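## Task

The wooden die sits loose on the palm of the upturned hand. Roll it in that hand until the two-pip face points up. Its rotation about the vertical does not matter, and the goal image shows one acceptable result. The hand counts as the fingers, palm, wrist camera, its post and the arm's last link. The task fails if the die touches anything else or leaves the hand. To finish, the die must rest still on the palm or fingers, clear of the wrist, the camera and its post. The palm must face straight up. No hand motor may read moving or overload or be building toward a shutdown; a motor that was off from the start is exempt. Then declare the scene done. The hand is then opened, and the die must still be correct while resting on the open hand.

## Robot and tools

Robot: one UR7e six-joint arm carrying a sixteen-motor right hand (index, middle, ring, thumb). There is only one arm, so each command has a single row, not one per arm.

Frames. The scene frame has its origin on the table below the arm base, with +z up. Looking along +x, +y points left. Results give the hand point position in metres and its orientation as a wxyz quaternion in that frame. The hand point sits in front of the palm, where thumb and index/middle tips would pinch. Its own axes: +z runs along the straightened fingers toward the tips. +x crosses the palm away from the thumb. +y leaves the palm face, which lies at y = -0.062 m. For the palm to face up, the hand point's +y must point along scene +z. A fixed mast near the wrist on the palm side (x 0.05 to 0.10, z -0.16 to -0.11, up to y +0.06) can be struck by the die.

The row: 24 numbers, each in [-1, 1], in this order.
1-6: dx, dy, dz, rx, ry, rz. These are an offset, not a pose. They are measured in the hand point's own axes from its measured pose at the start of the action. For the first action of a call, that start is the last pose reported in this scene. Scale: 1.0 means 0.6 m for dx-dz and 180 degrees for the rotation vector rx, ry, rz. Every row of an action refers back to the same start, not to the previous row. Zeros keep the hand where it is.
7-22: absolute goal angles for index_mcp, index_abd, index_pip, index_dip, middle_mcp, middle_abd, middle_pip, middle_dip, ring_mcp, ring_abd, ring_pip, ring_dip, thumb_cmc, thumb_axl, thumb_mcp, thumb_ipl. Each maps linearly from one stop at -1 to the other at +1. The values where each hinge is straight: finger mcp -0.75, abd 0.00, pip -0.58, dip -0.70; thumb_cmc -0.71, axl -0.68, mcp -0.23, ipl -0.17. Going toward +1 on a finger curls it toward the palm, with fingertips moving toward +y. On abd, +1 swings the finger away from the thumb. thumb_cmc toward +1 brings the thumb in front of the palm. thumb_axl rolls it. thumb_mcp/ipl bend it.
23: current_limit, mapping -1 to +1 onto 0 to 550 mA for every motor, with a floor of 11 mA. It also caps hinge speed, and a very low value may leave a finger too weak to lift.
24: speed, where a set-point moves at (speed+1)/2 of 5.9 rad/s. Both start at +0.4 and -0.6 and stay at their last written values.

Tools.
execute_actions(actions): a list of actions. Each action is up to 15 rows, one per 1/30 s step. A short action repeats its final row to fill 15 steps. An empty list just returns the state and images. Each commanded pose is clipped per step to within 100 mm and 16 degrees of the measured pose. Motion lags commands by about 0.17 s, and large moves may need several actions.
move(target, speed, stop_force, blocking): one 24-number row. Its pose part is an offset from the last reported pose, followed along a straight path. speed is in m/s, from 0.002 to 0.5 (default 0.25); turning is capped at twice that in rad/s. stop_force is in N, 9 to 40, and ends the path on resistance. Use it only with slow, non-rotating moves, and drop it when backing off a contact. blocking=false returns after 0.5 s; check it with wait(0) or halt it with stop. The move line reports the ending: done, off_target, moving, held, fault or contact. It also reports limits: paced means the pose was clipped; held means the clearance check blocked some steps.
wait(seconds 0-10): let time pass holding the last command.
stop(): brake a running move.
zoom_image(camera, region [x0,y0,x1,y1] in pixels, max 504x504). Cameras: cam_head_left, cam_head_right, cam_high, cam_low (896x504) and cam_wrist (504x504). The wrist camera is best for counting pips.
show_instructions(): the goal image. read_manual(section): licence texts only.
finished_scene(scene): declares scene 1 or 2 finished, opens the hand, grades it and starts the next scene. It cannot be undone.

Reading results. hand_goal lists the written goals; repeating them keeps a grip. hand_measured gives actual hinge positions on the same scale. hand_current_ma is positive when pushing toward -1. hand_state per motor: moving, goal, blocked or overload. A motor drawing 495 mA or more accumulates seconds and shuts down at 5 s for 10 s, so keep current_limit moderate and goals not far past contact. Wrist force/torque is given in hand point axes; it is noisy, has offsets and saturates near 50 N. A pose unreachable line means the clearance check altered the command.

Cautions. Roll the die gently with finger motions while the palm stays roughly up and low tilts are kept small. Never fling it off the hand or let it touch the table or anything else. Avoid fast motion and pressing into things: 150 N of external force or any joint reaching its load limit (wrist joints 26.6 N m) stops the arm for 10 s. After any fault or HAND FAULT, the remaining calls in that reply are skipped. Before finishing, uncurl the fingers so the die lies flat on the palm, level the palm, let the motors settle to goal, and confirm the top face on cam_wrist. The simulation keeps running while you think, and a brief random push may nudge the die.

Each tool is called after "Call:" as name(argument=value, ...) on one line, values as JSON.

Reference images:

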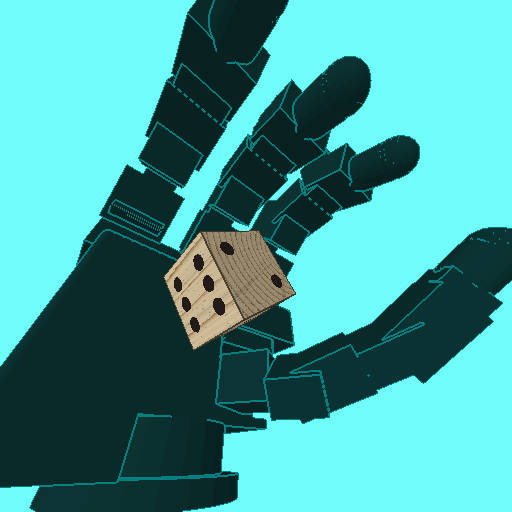

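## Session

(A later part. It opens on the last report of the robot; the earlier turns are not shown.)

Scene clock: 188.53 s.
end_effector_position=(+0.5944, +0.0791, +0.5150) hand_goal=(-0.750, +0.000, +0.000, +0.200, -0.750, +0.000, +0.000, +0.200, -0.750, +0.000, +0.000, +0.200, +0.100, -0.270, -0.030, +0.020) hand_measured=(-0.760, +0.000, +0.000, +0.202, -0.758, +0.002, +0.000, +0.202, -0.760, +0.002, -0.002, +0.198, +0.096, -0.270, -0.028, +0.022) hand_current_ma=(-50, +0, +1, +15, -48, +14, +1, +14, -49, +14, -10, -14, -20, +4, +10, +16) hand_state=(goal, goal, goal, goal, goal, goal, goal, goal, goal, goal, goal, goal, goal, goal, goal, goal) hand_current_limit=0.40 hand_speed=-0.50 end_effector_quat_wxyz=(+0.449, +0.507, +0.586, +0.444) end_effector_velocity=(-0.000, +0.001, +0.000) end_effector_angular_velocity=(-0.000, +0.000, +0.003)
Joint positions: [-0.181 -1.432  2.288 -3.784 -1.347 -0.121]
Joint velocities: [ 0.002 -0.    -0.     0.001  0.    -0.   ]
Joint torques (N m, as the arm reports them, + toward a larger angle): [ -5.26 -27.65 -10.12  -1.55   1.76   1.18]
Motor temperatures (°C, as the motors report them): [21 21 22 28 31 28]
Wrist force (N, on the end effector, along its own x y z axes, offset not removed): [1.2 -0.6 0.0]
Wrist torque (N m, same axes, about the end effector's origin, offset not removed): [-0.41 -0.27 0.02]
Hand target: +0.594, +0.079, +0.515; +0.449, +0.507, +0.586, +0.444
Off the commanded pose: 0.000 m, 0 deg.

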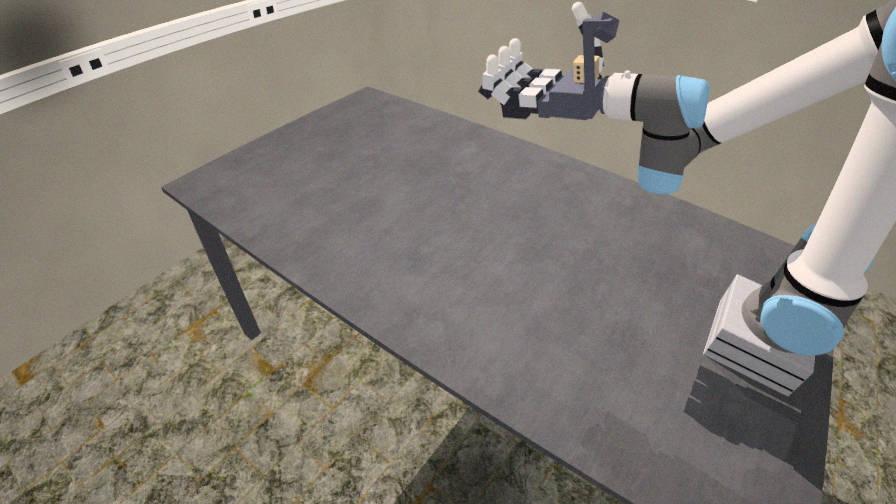

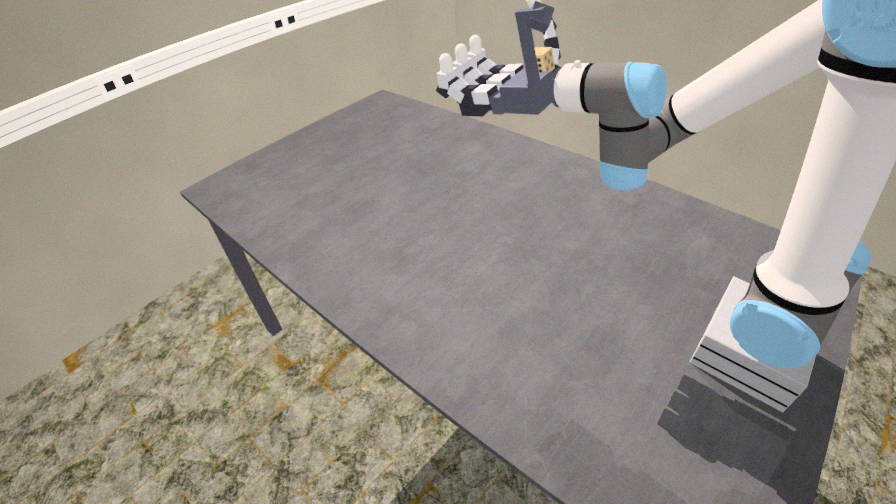

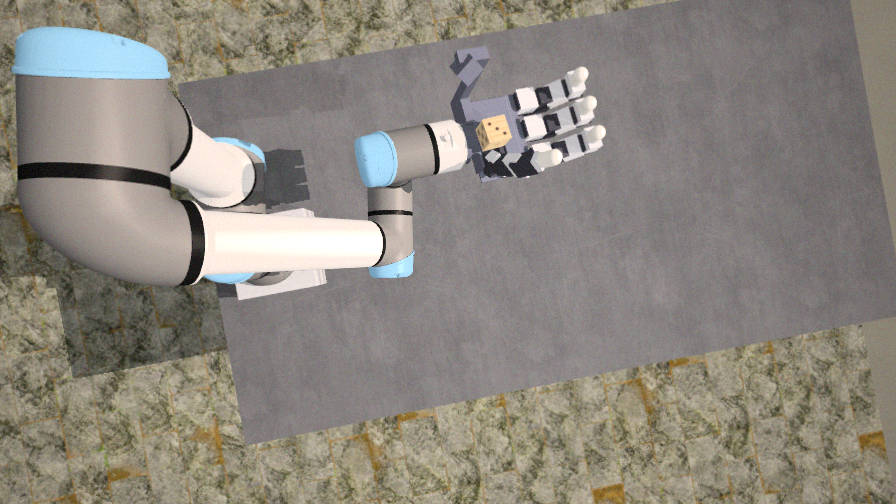

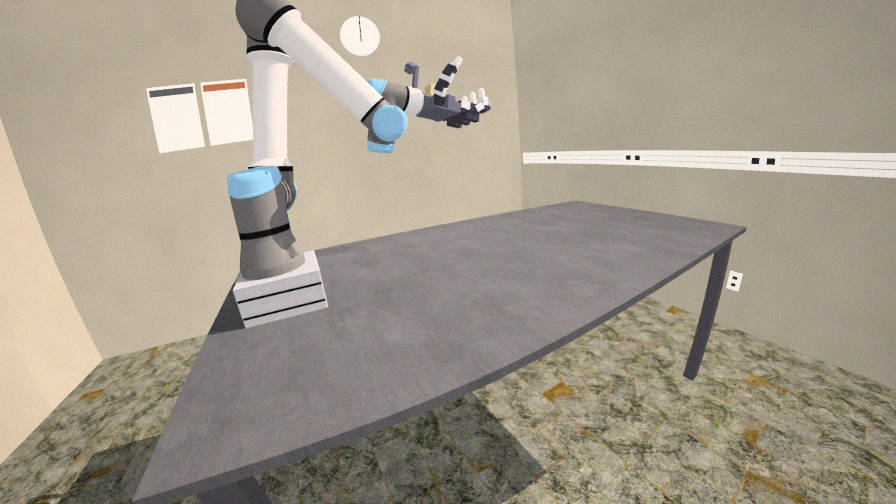

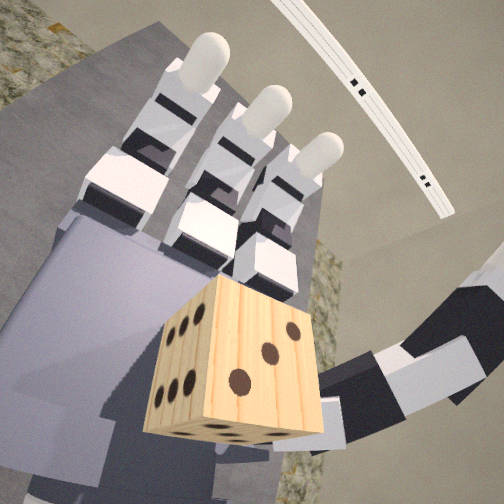

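Call:
move(target=[0,0,0,0.07,0,0,-0.75,0,0.0,0.2,-0.75,0,0.0,0.2,-0.75,0,0,0.2,0.1,-0.27,-0.03,0.02,0.4,-0.5], speed=0.1)

Scene clock: 193.83 s.
end_effector_position=(+0.5944, +0.0792, +0.5149) hand_goal=(-0.750, +0.000, +0.000, +0.200, -0.750, +0.000, +0.000, +0.200, -0.750, +0.000, +0.000, +0.200, +0.100, -0.270, -0.030, +0.020) hand_measured=(-0.760, +0.000, +0.000, +0.202, -0.758, +0.002, +0.000, +0.202, -0.760, +0.002, -0.002, +0.198, +0.096, -0.270, -0.028, +0.022) hand_current_ma=(-51, +0, -1, +14, -50, +13, -1, +13, -57, +14, -10, -14, -20, +4, +10, +16) hand_state=(goal, goal, goal, goal, goal, goal, goal, goal, moving, goal, goal, goal, goal, goal, goal, goal) hand_current_limit=0.40 hand_speed=-0.50 end_effector_quat_wxyz=(+0.391, +0.553, +0.631, +0.378) end_effector_velocity=(+0.000, -0.000, +0.001) end_effector_angular_velocity=(-0.001, +0.008, -0.002)
Joint positions: [-0.172 -1.611  2.268 -3.364 -1.387 -0.163]
Joint velocities: [ 0.001 -0.006 -0.003  0.017 -0.003 -0.001]
Joint torques (N m, as the arm reports them, + toward a larger angle): [  8.13 -25.11 -24.43  -1.38  -1.91  -1.94]
Motor temperatures (°C, as the motors report them): [21 21 22 28 31 28]
Wrist force (N, on the end effector, along its own x y z axes, offset not removed): [-0.6 -0.6 -2.1]
Wrist torque (N m, same axes, about the end effector's origin, offset not removed): [0.04 -0.01 -0.16]
Hand target: +0.594, +0.079, +0.515; +0.391, +0.553, +0.631, +0.377
Off the commanded pose: 0.000 m, 0 deg.
move: done

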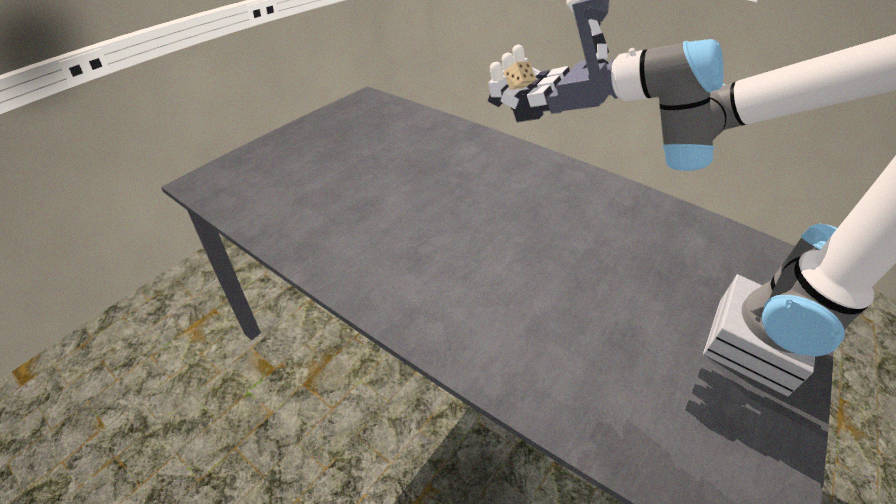

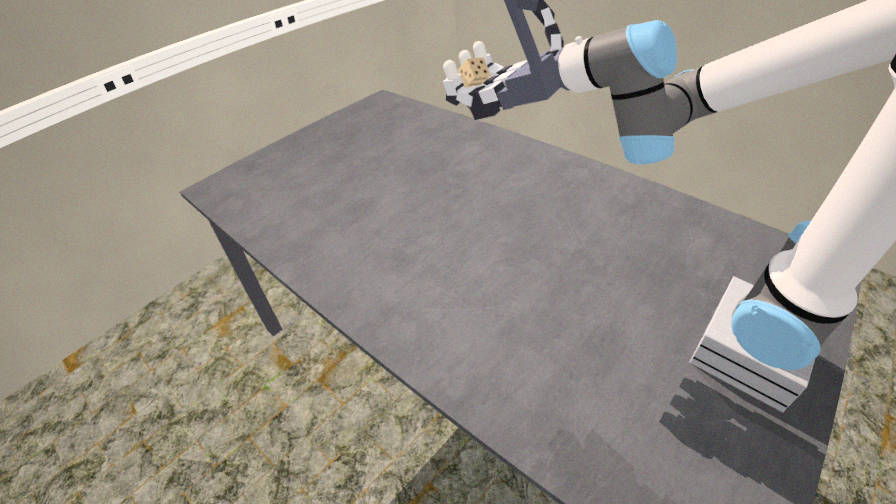

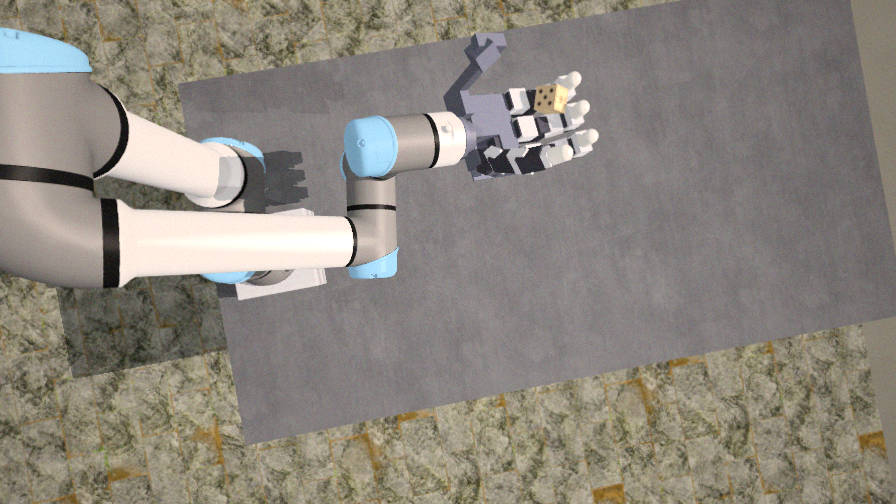

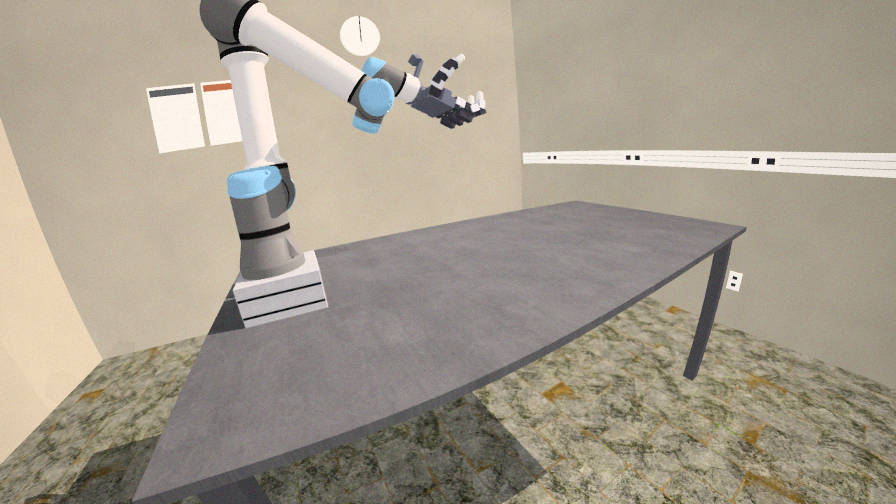

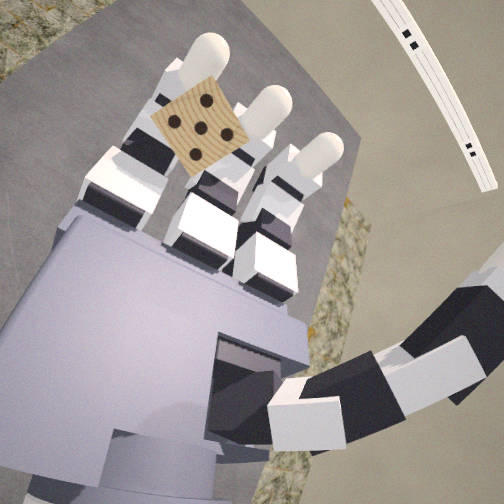

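Call:
zoom_image(camera="cam_high", region=[440,30,660,200])

Call:
zoom_image(camera="cam_head_left", region=[460,20,640,140])

Region (440, 30, 660, 200) of cam_high's 896x504 image, scaled by 2.291, with more detail than that image has; it fills the top 389 rows of this view, and the rest is white.

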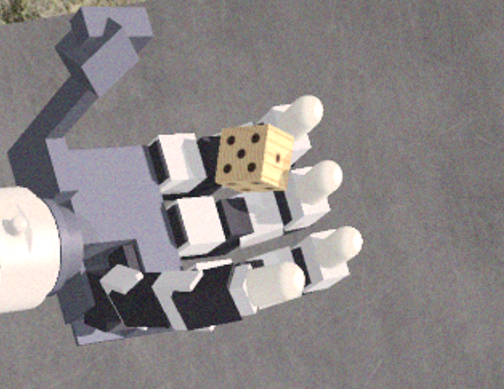

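Region (460, 20, 640, 140) of cam_head_left's 896x504 image, scaled by 2.800, with more detail than that image has.

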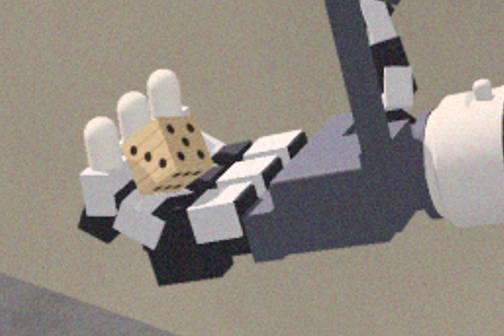

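Call:
move(target=[0,0,0,-0.1,0,0,-0.6,0,0.0,0.2,-0.6,0,0.0,0.2,-0.6,0,0,0.2,0.1,-0.27,-0.03,0.02,0.4,-0.7], speed=0.08)

Call:
zoom_image(camera="cam_high", region=[440,30,660,200])

Call:
zoom_image(camera="cam_head_left", region=[460,20,640,140])

Scene clock: 203.40 s.
end_effector_position=(+0.5944, +0.0791, +0.5149) hand_goal=(-0.600, +0.000, +0.000, +0.200, -0.600, +0.000, +0.000, +0.200, -0.600, +0.000, +0.000, +0.200, +0.100, -0.270, -0.030, +0.020) hand_measured=(-0.626, +0.000, +0.000, +0.202, -0.622, +0.002, +0.000, +0.202, -0.630, +0.002, -0.002, +0.198, +0.096, -0.270, -0.028, +0.022) hand_current_ma=(-136, +0, -1, +14, -131, +13, -1, +13, -156, +14, -13, -14, -20, +4, +10, +16) hand_state=(blocked, goal, goal, goal, blocked, goal, goal, goal, blocked, goal, goal, goal, goal, goal, goal, goal) hand_current_limit=0.40 hand_speed=-0.70 end_effector_quat_wxyz=(+0.473, +0.486, +0.564, +0.471) end_effector_velocity=(+0.000, -0.000, +0.001) end_effector_angular_velocity=(+0.001, -0.010, +0.000)
Joint positions: [-0.182 -1.346  2.274 -3.952 -1.336 -0.099]
Joint velocities: [-0.001  0.008 -0.004 -0.015  0.001  0.002]
Joint torques (N m, as the arm reports them, + toward a larger angle): [ -4.41 -16.04 -21.37  -3.91   1.99   2.16]
Motor temperatures (°C, as the motors report them): [21 21 22 28 31 28]
Wrist force (N, on the end effector, along its own x y z axes, offset not removed): [1.0 -1.2 -0.3]
Wrist torque (N m, same axes, about the end effector's origin, offset not removed): [-0.30 -0.18 -0.16]
Hand target: +0.594, +0.079, +0.515; +0.473, +0.485, +0.564, +0.472
Off the commanded pose: 0.000 m, 0 deg.
move: done

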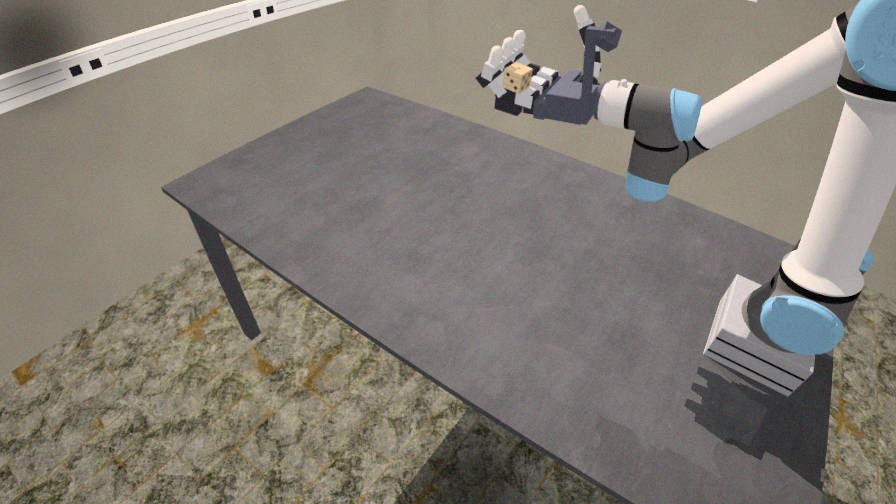

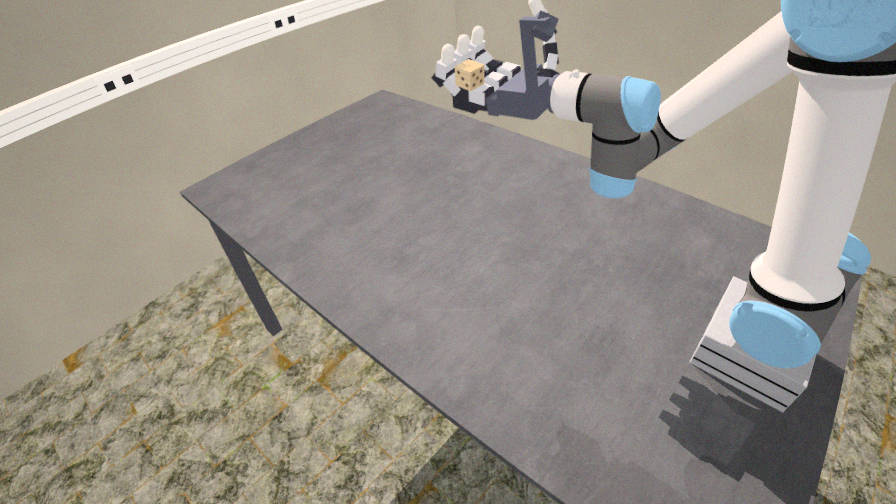

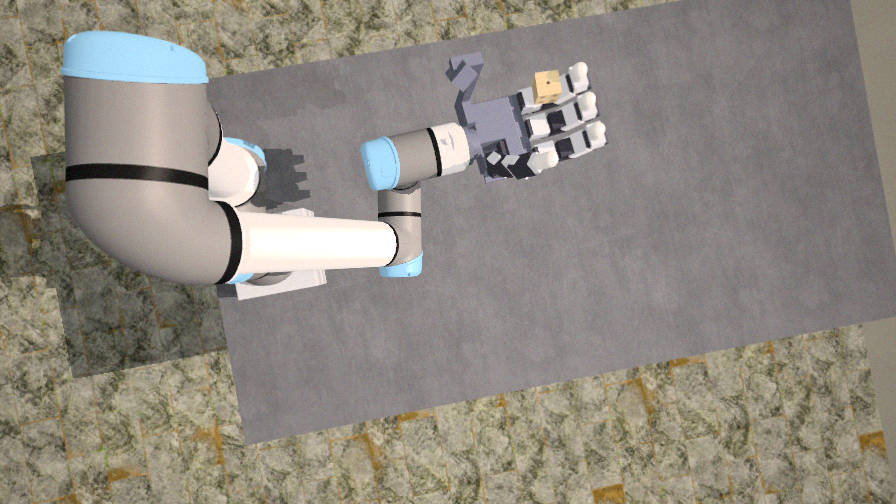

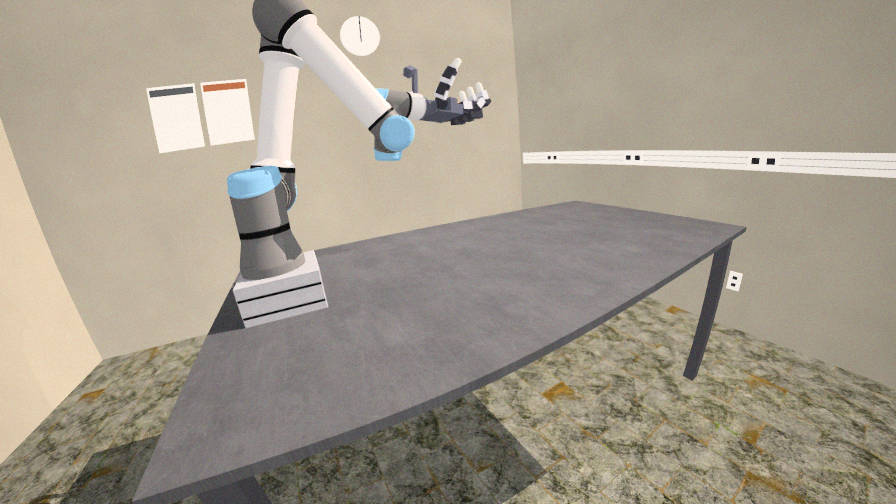

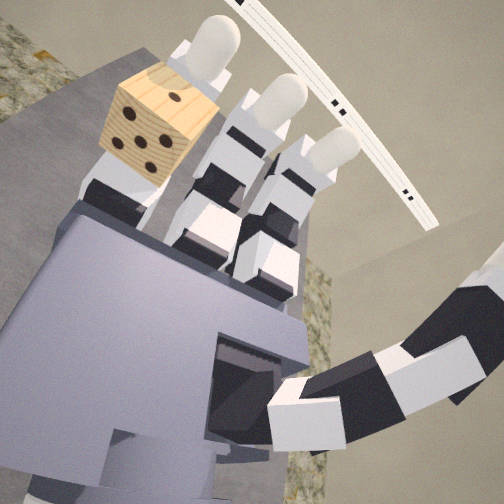

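Region (440, 30, 660, 200) of cam_high's 896x504 image, scaled by 2.291, with more detail than that image has; it fills the top 389 rows of this view, and the rest is white.

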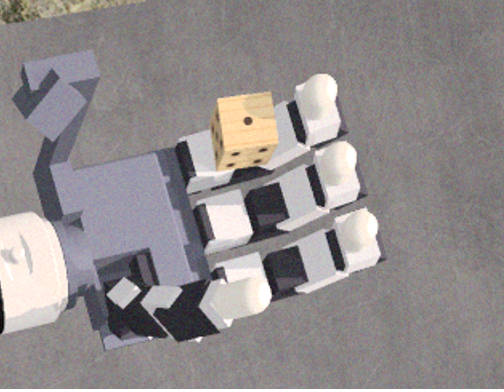

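Region (460, 20, 640, 140) of cam_head_left's 896x504 image, scaled by 2.800, with more detail than that image has.

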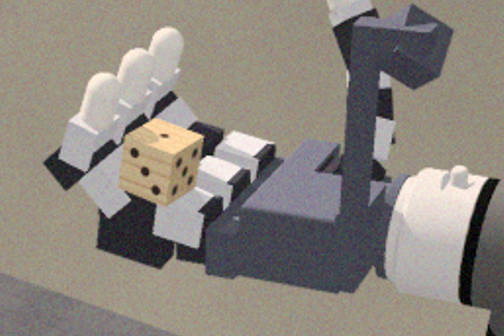

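Call:
move(target=[0,0,0,0,0,0.07,-0.6,0,0.0,0.2,-0.6,0,0.0,0.2,-0.6,0,0,0.2,0.1,-0.27,-0.03,0.02,0.4,-0.7], speed=0.05)

Call:
zoom_image(camera="cam_high", region=[440,30,660,200])

Scene clock: 209.80 s.
end_effector_position=(+0.5944, +0.0791, +0.5150) hand_goal=(-0.600, +0.000, +0.000, +0.200, -0.600, +0.000, +0.000, +0.200, -0.600, +0.000, +0.000, +0.200, +0.100, -0.270, -0.030, +0.020) hand_measured=(-0.626, +0.000, +0.000, +0.202, -0.622, +0.002, +0.000, +0.202, -0.628, +0.002, -0.002, +0.198, +0.096, -0.270, -0.028, +0.022) hand_current_ma=(-136, +0, -1, +14, -131, +11, -1, +13, -155, +12, -13, -14, -22, +4, +10, +16) hand_state=(blocked, goal, goal, goal, blocked, goal, goal, goal, blocked, goal, goal, goal, goal, goal, goal, goal) hand_current_limit=0.40 hand_speed=-0.70 end_effector_quat_wxyz=(+0.418, +0.544, +0.508, +0.520) end_effector_velocity=(-0.000, +0.000, +0.000) end_effector_angular_velocity=(+0.010, +0.000, -0.001)
Joint positions: [-0.13  -1.353  2.26  -3.932 -1.388  0.126]
Joint velocities: [ 0.003 -0.    -0.001  0.001 -0.002  0.011]
Joint torques (N m, as the arm reports them, + toward a larger angle): [  7.52 -33.67 -21.54  -1.63  -1.88   1.74]
Motor temperatures (°C, as the motors report them): [21 21 22 28 31 28]
Wrist force (N, on the end effector, along its own x y z axes, offset not removed): [1.1 -2.9 0.0]
Wrist torque (N m, same axes, about the end effector's origin, offset not removed): [-0.65 -0.12 -0.04]
Hand target: +0.594, +0.079, +0.515; +0.418, +0.545, +0.508, +0.520
Off the commanded pose: 0.000 m, 0 deg.
move: done

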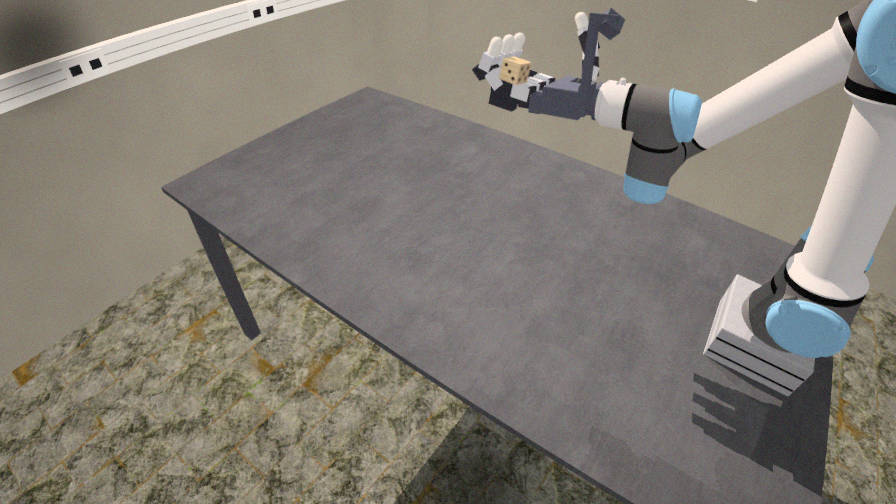

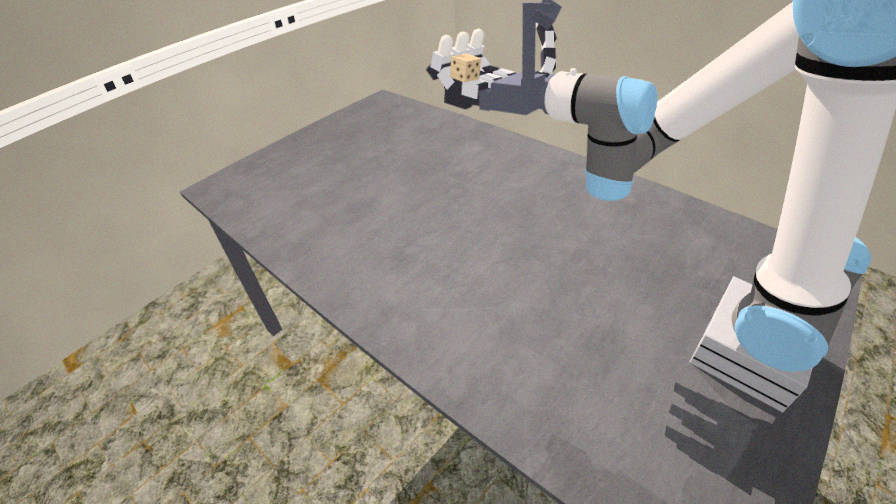

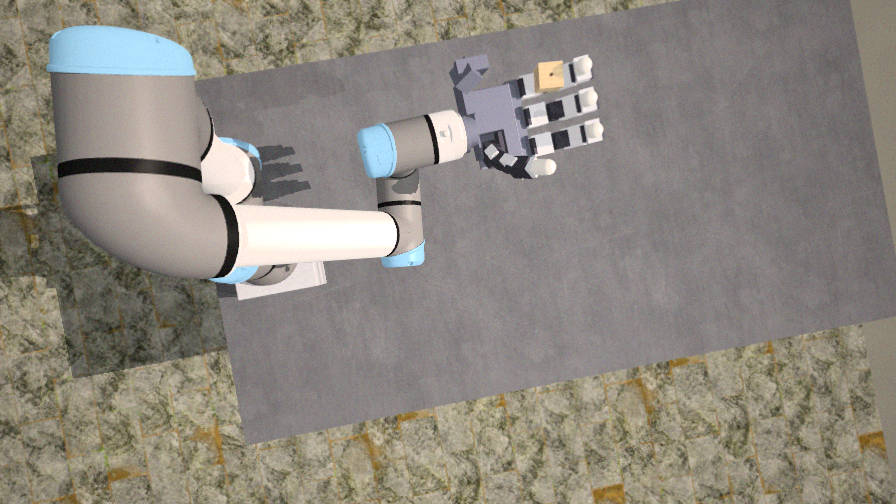

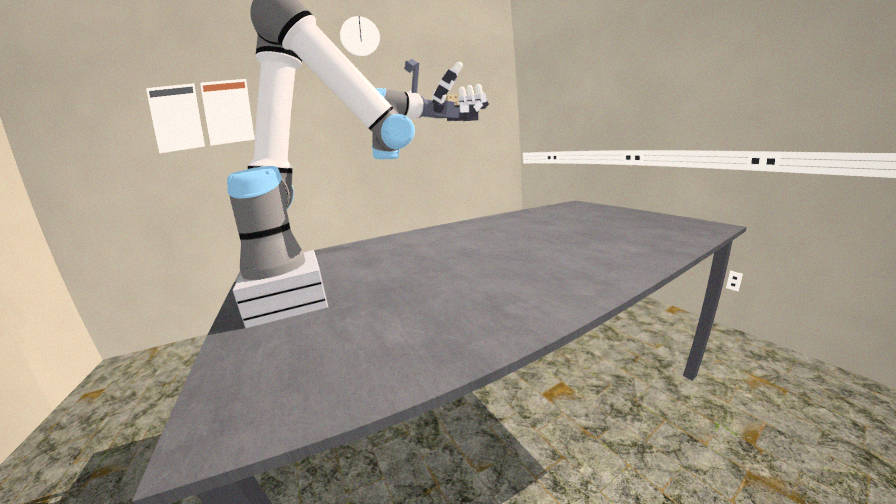

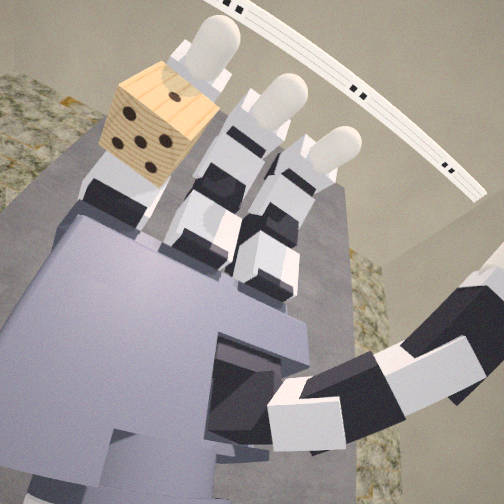

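Region (440, 30, 660, 200) of cam_high's 896x504 image, scaled by 2.291, with more detail than that image has; it fills the top 389 rows of this view, and the rest is white.

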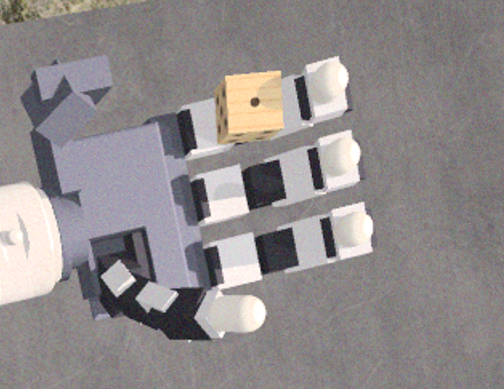

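Call:
execute_actions(actions=[[[0,0,0,0,0,0,-0.6,0,0.0,0.2,-0.6,0,0.0,0.2,-0.4,0,0.15,0.2,0.1,-0.27,-0.03,0.02,0.4,-0.85]],[[0,0,0,0,0,0,-0.6,0,0.0,0.2,-0.6,0,0.0,0.2,-0.4,0,0.15,0.2,0.1,-0.27,-0.03,0.02,0.4,-0.85]],[[0,0,0,0,0,0,-0.6,0,0.0,0.2,-0.6,0,0.0,0.2,-0.4,0,0.15,0.2,0.1,-0.27,-0.03,0.02,0.4,-0.85]]])

Call:
zoom_image(camera="cam_head_left", region=[460,20,640,140])

Scene clock: 215.60 s.
end_effector_position=(+0.5944, +0.0792, +0.5150) hand_goal=(-0.600, +0.000, +0.000, +0.200, -0.600, +0.000, +0.000, +0.200, -0.400, +0.000, +0.150, +0.200, +0.100, -0.270, -0.030, +0.020) hand_measured=(-0.626, +0.000, +0.000, +0.202, -0.622, +0.002, +0.000, +0.202, -0.424, +0.002, +0.146, +0.198, +0.096, -0.270, -0.028, +0.022) hand_current_ma=(-136, +0, -1, +14, -131, +11, -1, +13, -131, +11, -24, -13, -22, +4, +10, +16) hand_state=(blocked, goal, goal, goal, blocked, goal, goal, goal, blocked, goal, goal, goal, goal, goal, goal, goal) hand_current_limit=0.40 hand_speed=-0.85 end_effector_quat_wxyz=(+0.418, +0.544, +0.508, +0.520) end_effector_velocity=(-0.000, -0.000, +0.000) end_effector_angular_velocity=(+0.000, -0.001, -0.001)
Joint positions: [-0.13  -1.353  2.26  -3.932 -1.388  0.126]
Joint velocities: [-0.    -0.001  0.001 -0.001 -0.001  0.   ]
Joint torques (N m, as the arm reports them, + toward a larger angle): [ -4.78 -29.01 -11.37  -4.07   1.7   -1.92]
Motor temperatures (°C, as the motors report them): [21 21 22 28 31 28]
Wrist force (N, on the end effector, along its own x y z axes, offset not removed): [1.8 -1.6 0.6]
Wrist torque (N m, same axes, about the end effector's origin, offset not removed): [-0.44 -0.23 0.11]
Hand target: +0.594, +0.079, +0.515; +0.418, +0.544, +0.508, +0.520
Off the commanded pose: 0.000 m, 0 deg.

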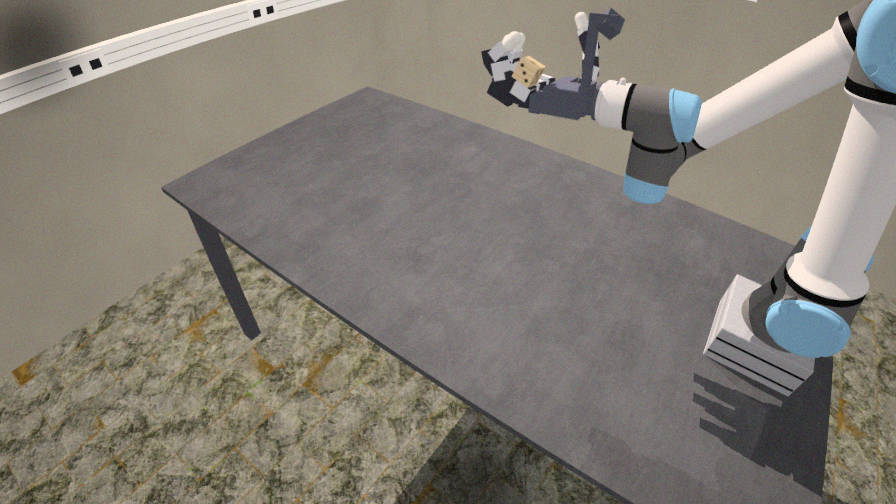

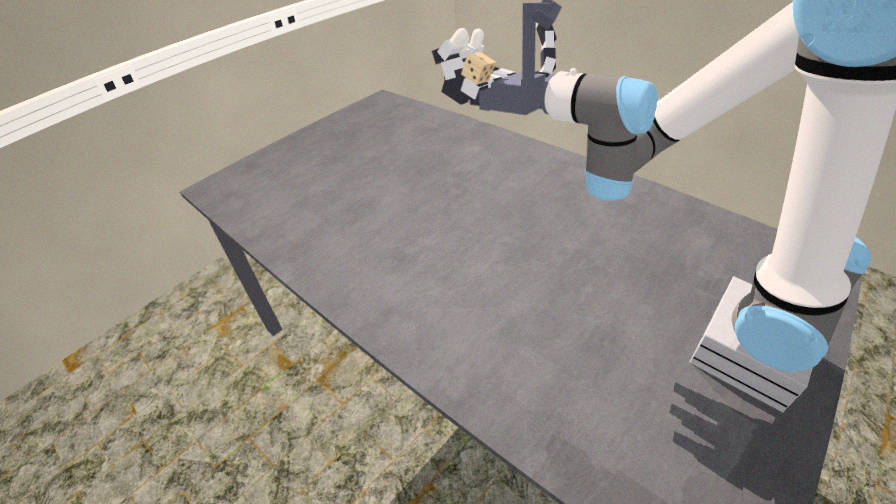

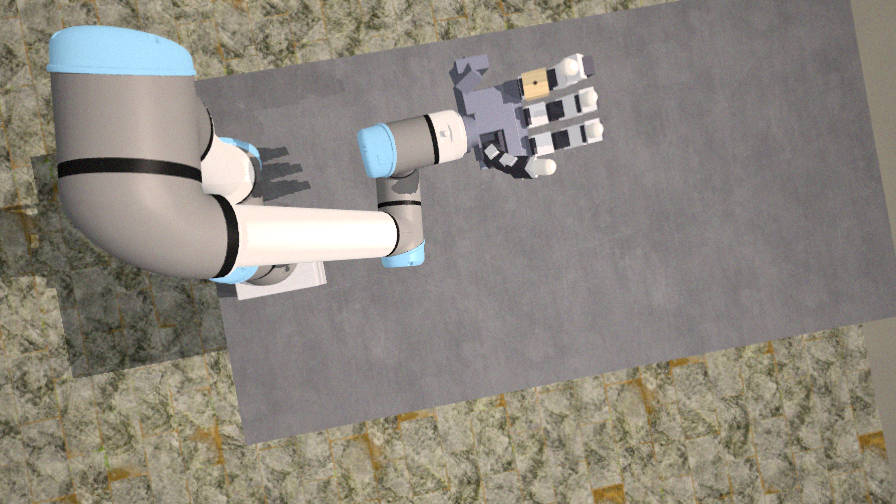

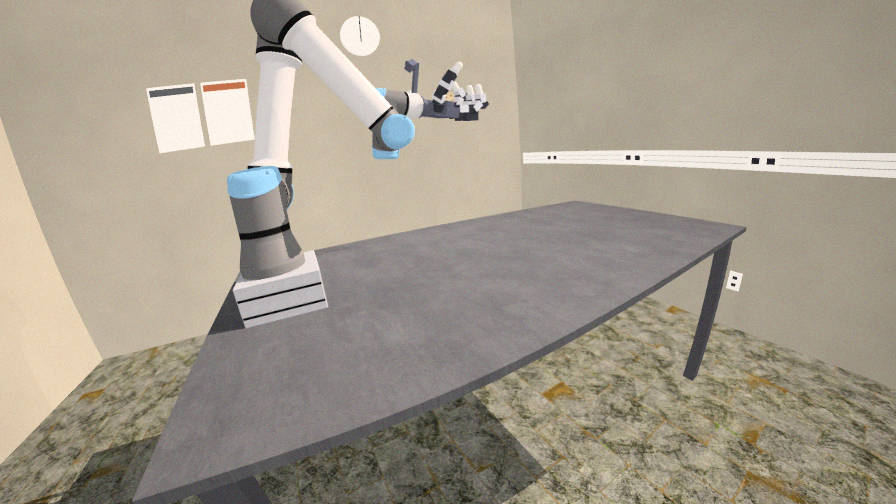

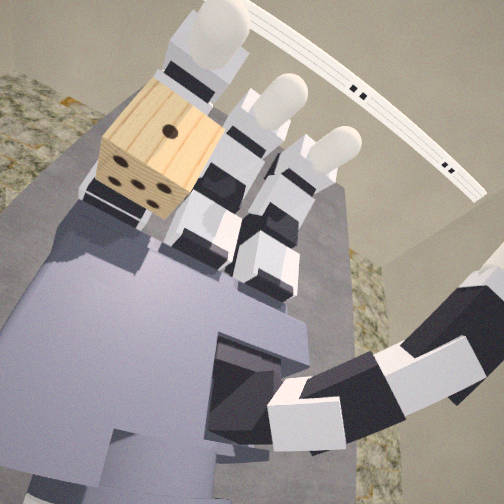

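Region (460, 20, 640, 140) of cam_head_left's 896x504 image, scaled by 2.800, with more detail than that image has.

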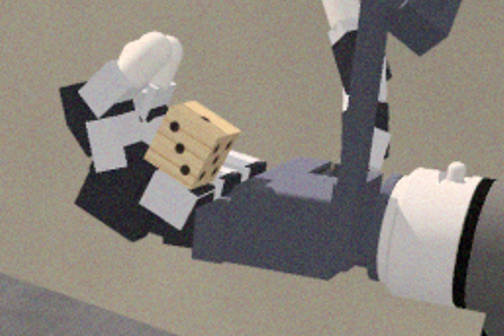

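Tipping. Continue.

Call:
execute_actions(actions=[[[0,0,0,0,0,0,-0.6,0,0.0,0.2,-0.6,0,0.0,0.2,-0.2,0,0.15,0.2,0.1,-0.27,-0.03,0.02,0.4,-0.85]],[[0,0,0,0,0,0,-0.6,0,0.0,0.2,-0.6,0,0.0,0.2,-0.2,0,0.15,0.2,0.1,-0.27,-0.03,0.02,0.4,-0.85]],[[0,0,0,0,0,0,-0.6,0,0.0,0.2,-0.6,0,0.0,0.2,-0.2,0,0.15,0.2,0.1,-0.27,-0.03,0.02,0.4,-0.85]]])

Call:
zoom_image(camera="cam_head_left", region=[460,20,640,140])

Scene clock: 222.90 s.
end_effector_position=(+0.5944, +0.0792, +0.5150) hand_goal=(-0.600, +0.000, +0.000, +0.200, -0.600, +0.000, +0.000, +0.200, -0.200, +0.000, +0.150, +0.200, +0.100, -0.270, -0.030, +0.020) hand_measured=(-0.626, +0.000, +0.000, +0.202, -0.622, +0.002, +0.000, +0.202, -0.220, +0.002, +0.146, +0.198, +0.096, -0.270, -0.028, +0.022) hand_current_ma=(-136, +0, -1, +14, -130, +11, -1, +13, -111, +11, -16, -12, -22, +4, +10, +16) hand_state=(blocked, goal, goal, goal, blocked, goal, goal, goal, blocked, goal, goal, goal, goal, goal, goal, goal) hand_current_limit=0.40 hand_speed=-0.85 end_effector_quat_wxyz=(+0.418, +0.544, +0.508, +0.520) end_effector_velocity=(+0.000, -0.001, -0.000) end_effector_angular_velocity=(-0.000, +0.001, -0.002)
Joint positions: [-0.13  -1.353  2.26  -3.932 -1.388  0.126]
Joint velocities: [-0.002  0.     0.     0.     0.    -0.   ]
Joint torques (N m, as the arm reports them, + toward a larger angle): [ -4.13 -29.75 -13.79  -4.31   1.45  -2.02]
Motor temperatures (°C, as the motors report them): [21 21 22 28 31 28]
Wrist force (N, on the end effector, along its own x y z axes, offset not removed): [-2.5 -2.5 -0.2]
Wrist torque (N m, same axes, about the end effector's origin, offset not removed): [-0.56 0.32 -0.26]
Hand target: +0.594, +0.079, +0.515; +0.418, +0.544, +0.508, +0.520
Off the commanded pose: 0.000 m, 0 deg.

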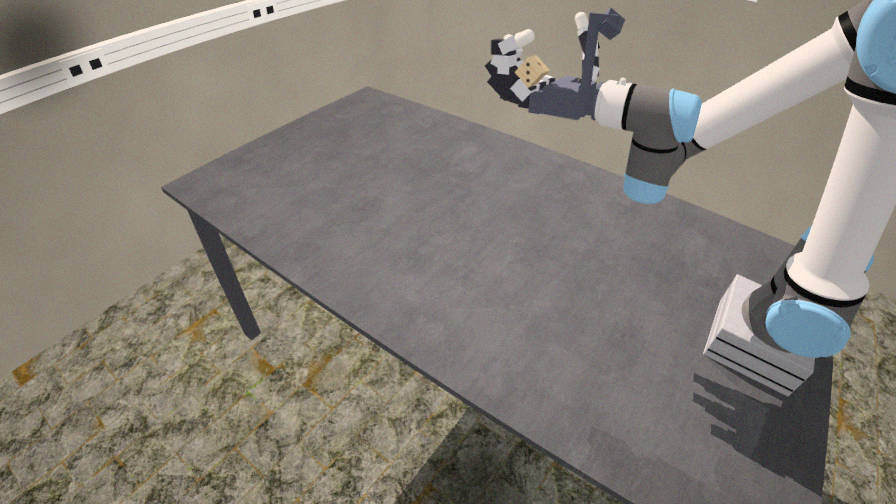

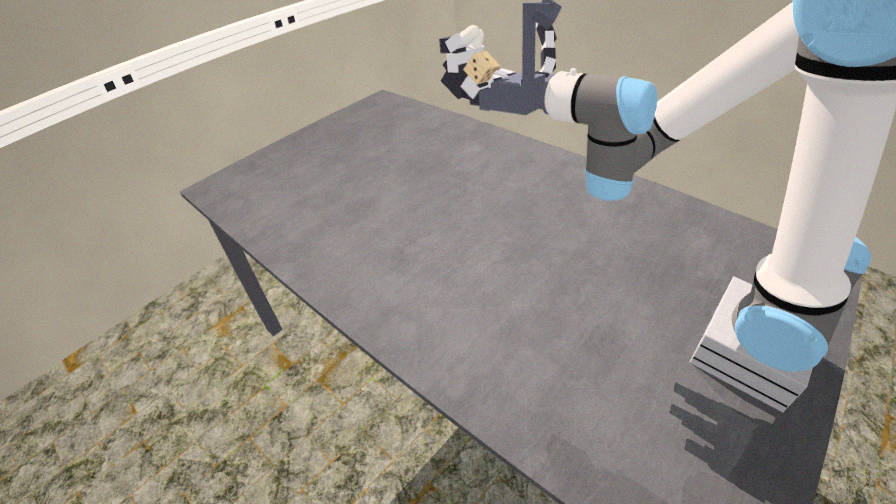

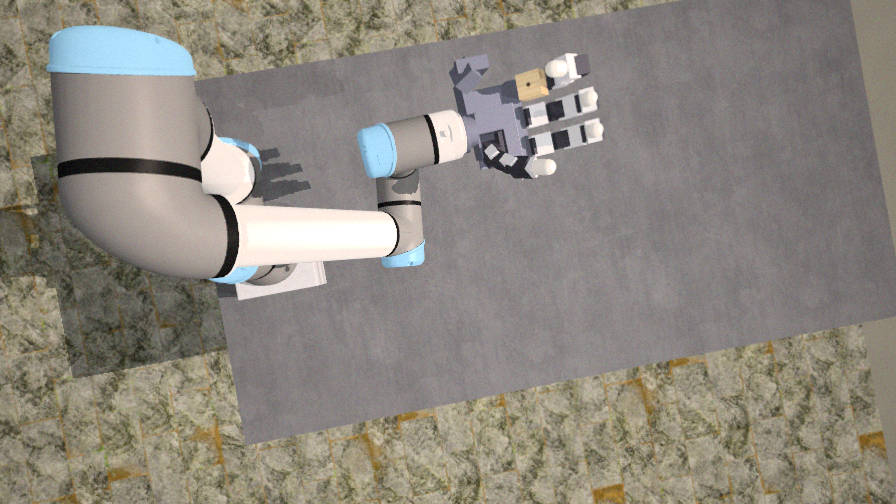

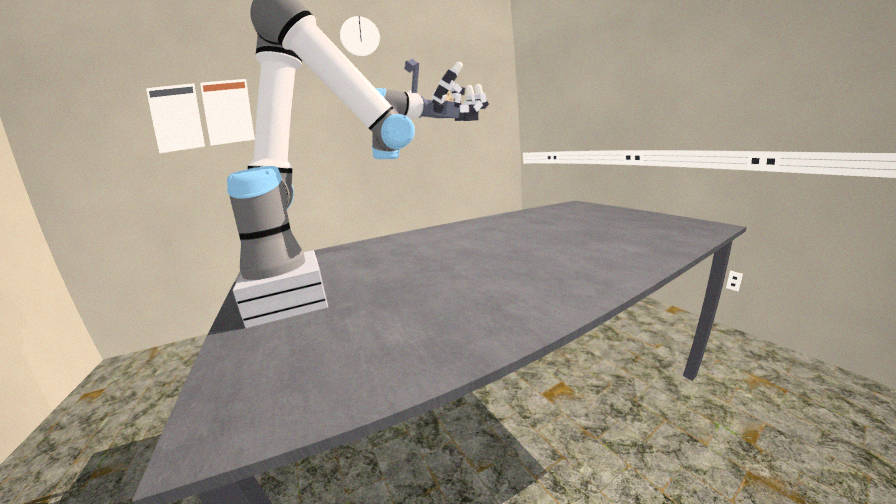

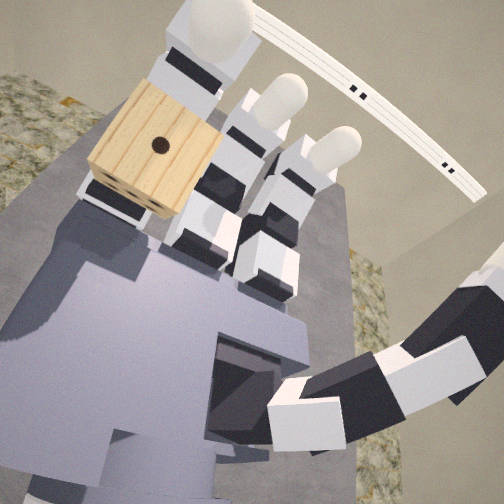

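Region (460, 20, 640, 140) of cam_head_left's 896x504 image, scaled by 2.800, with more detail than that image has.

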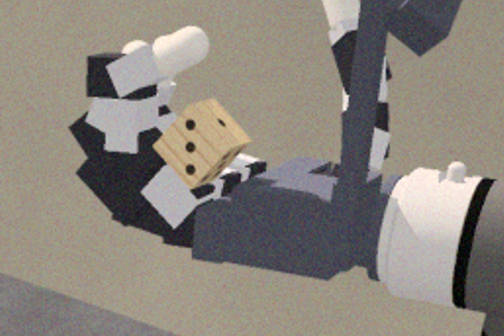

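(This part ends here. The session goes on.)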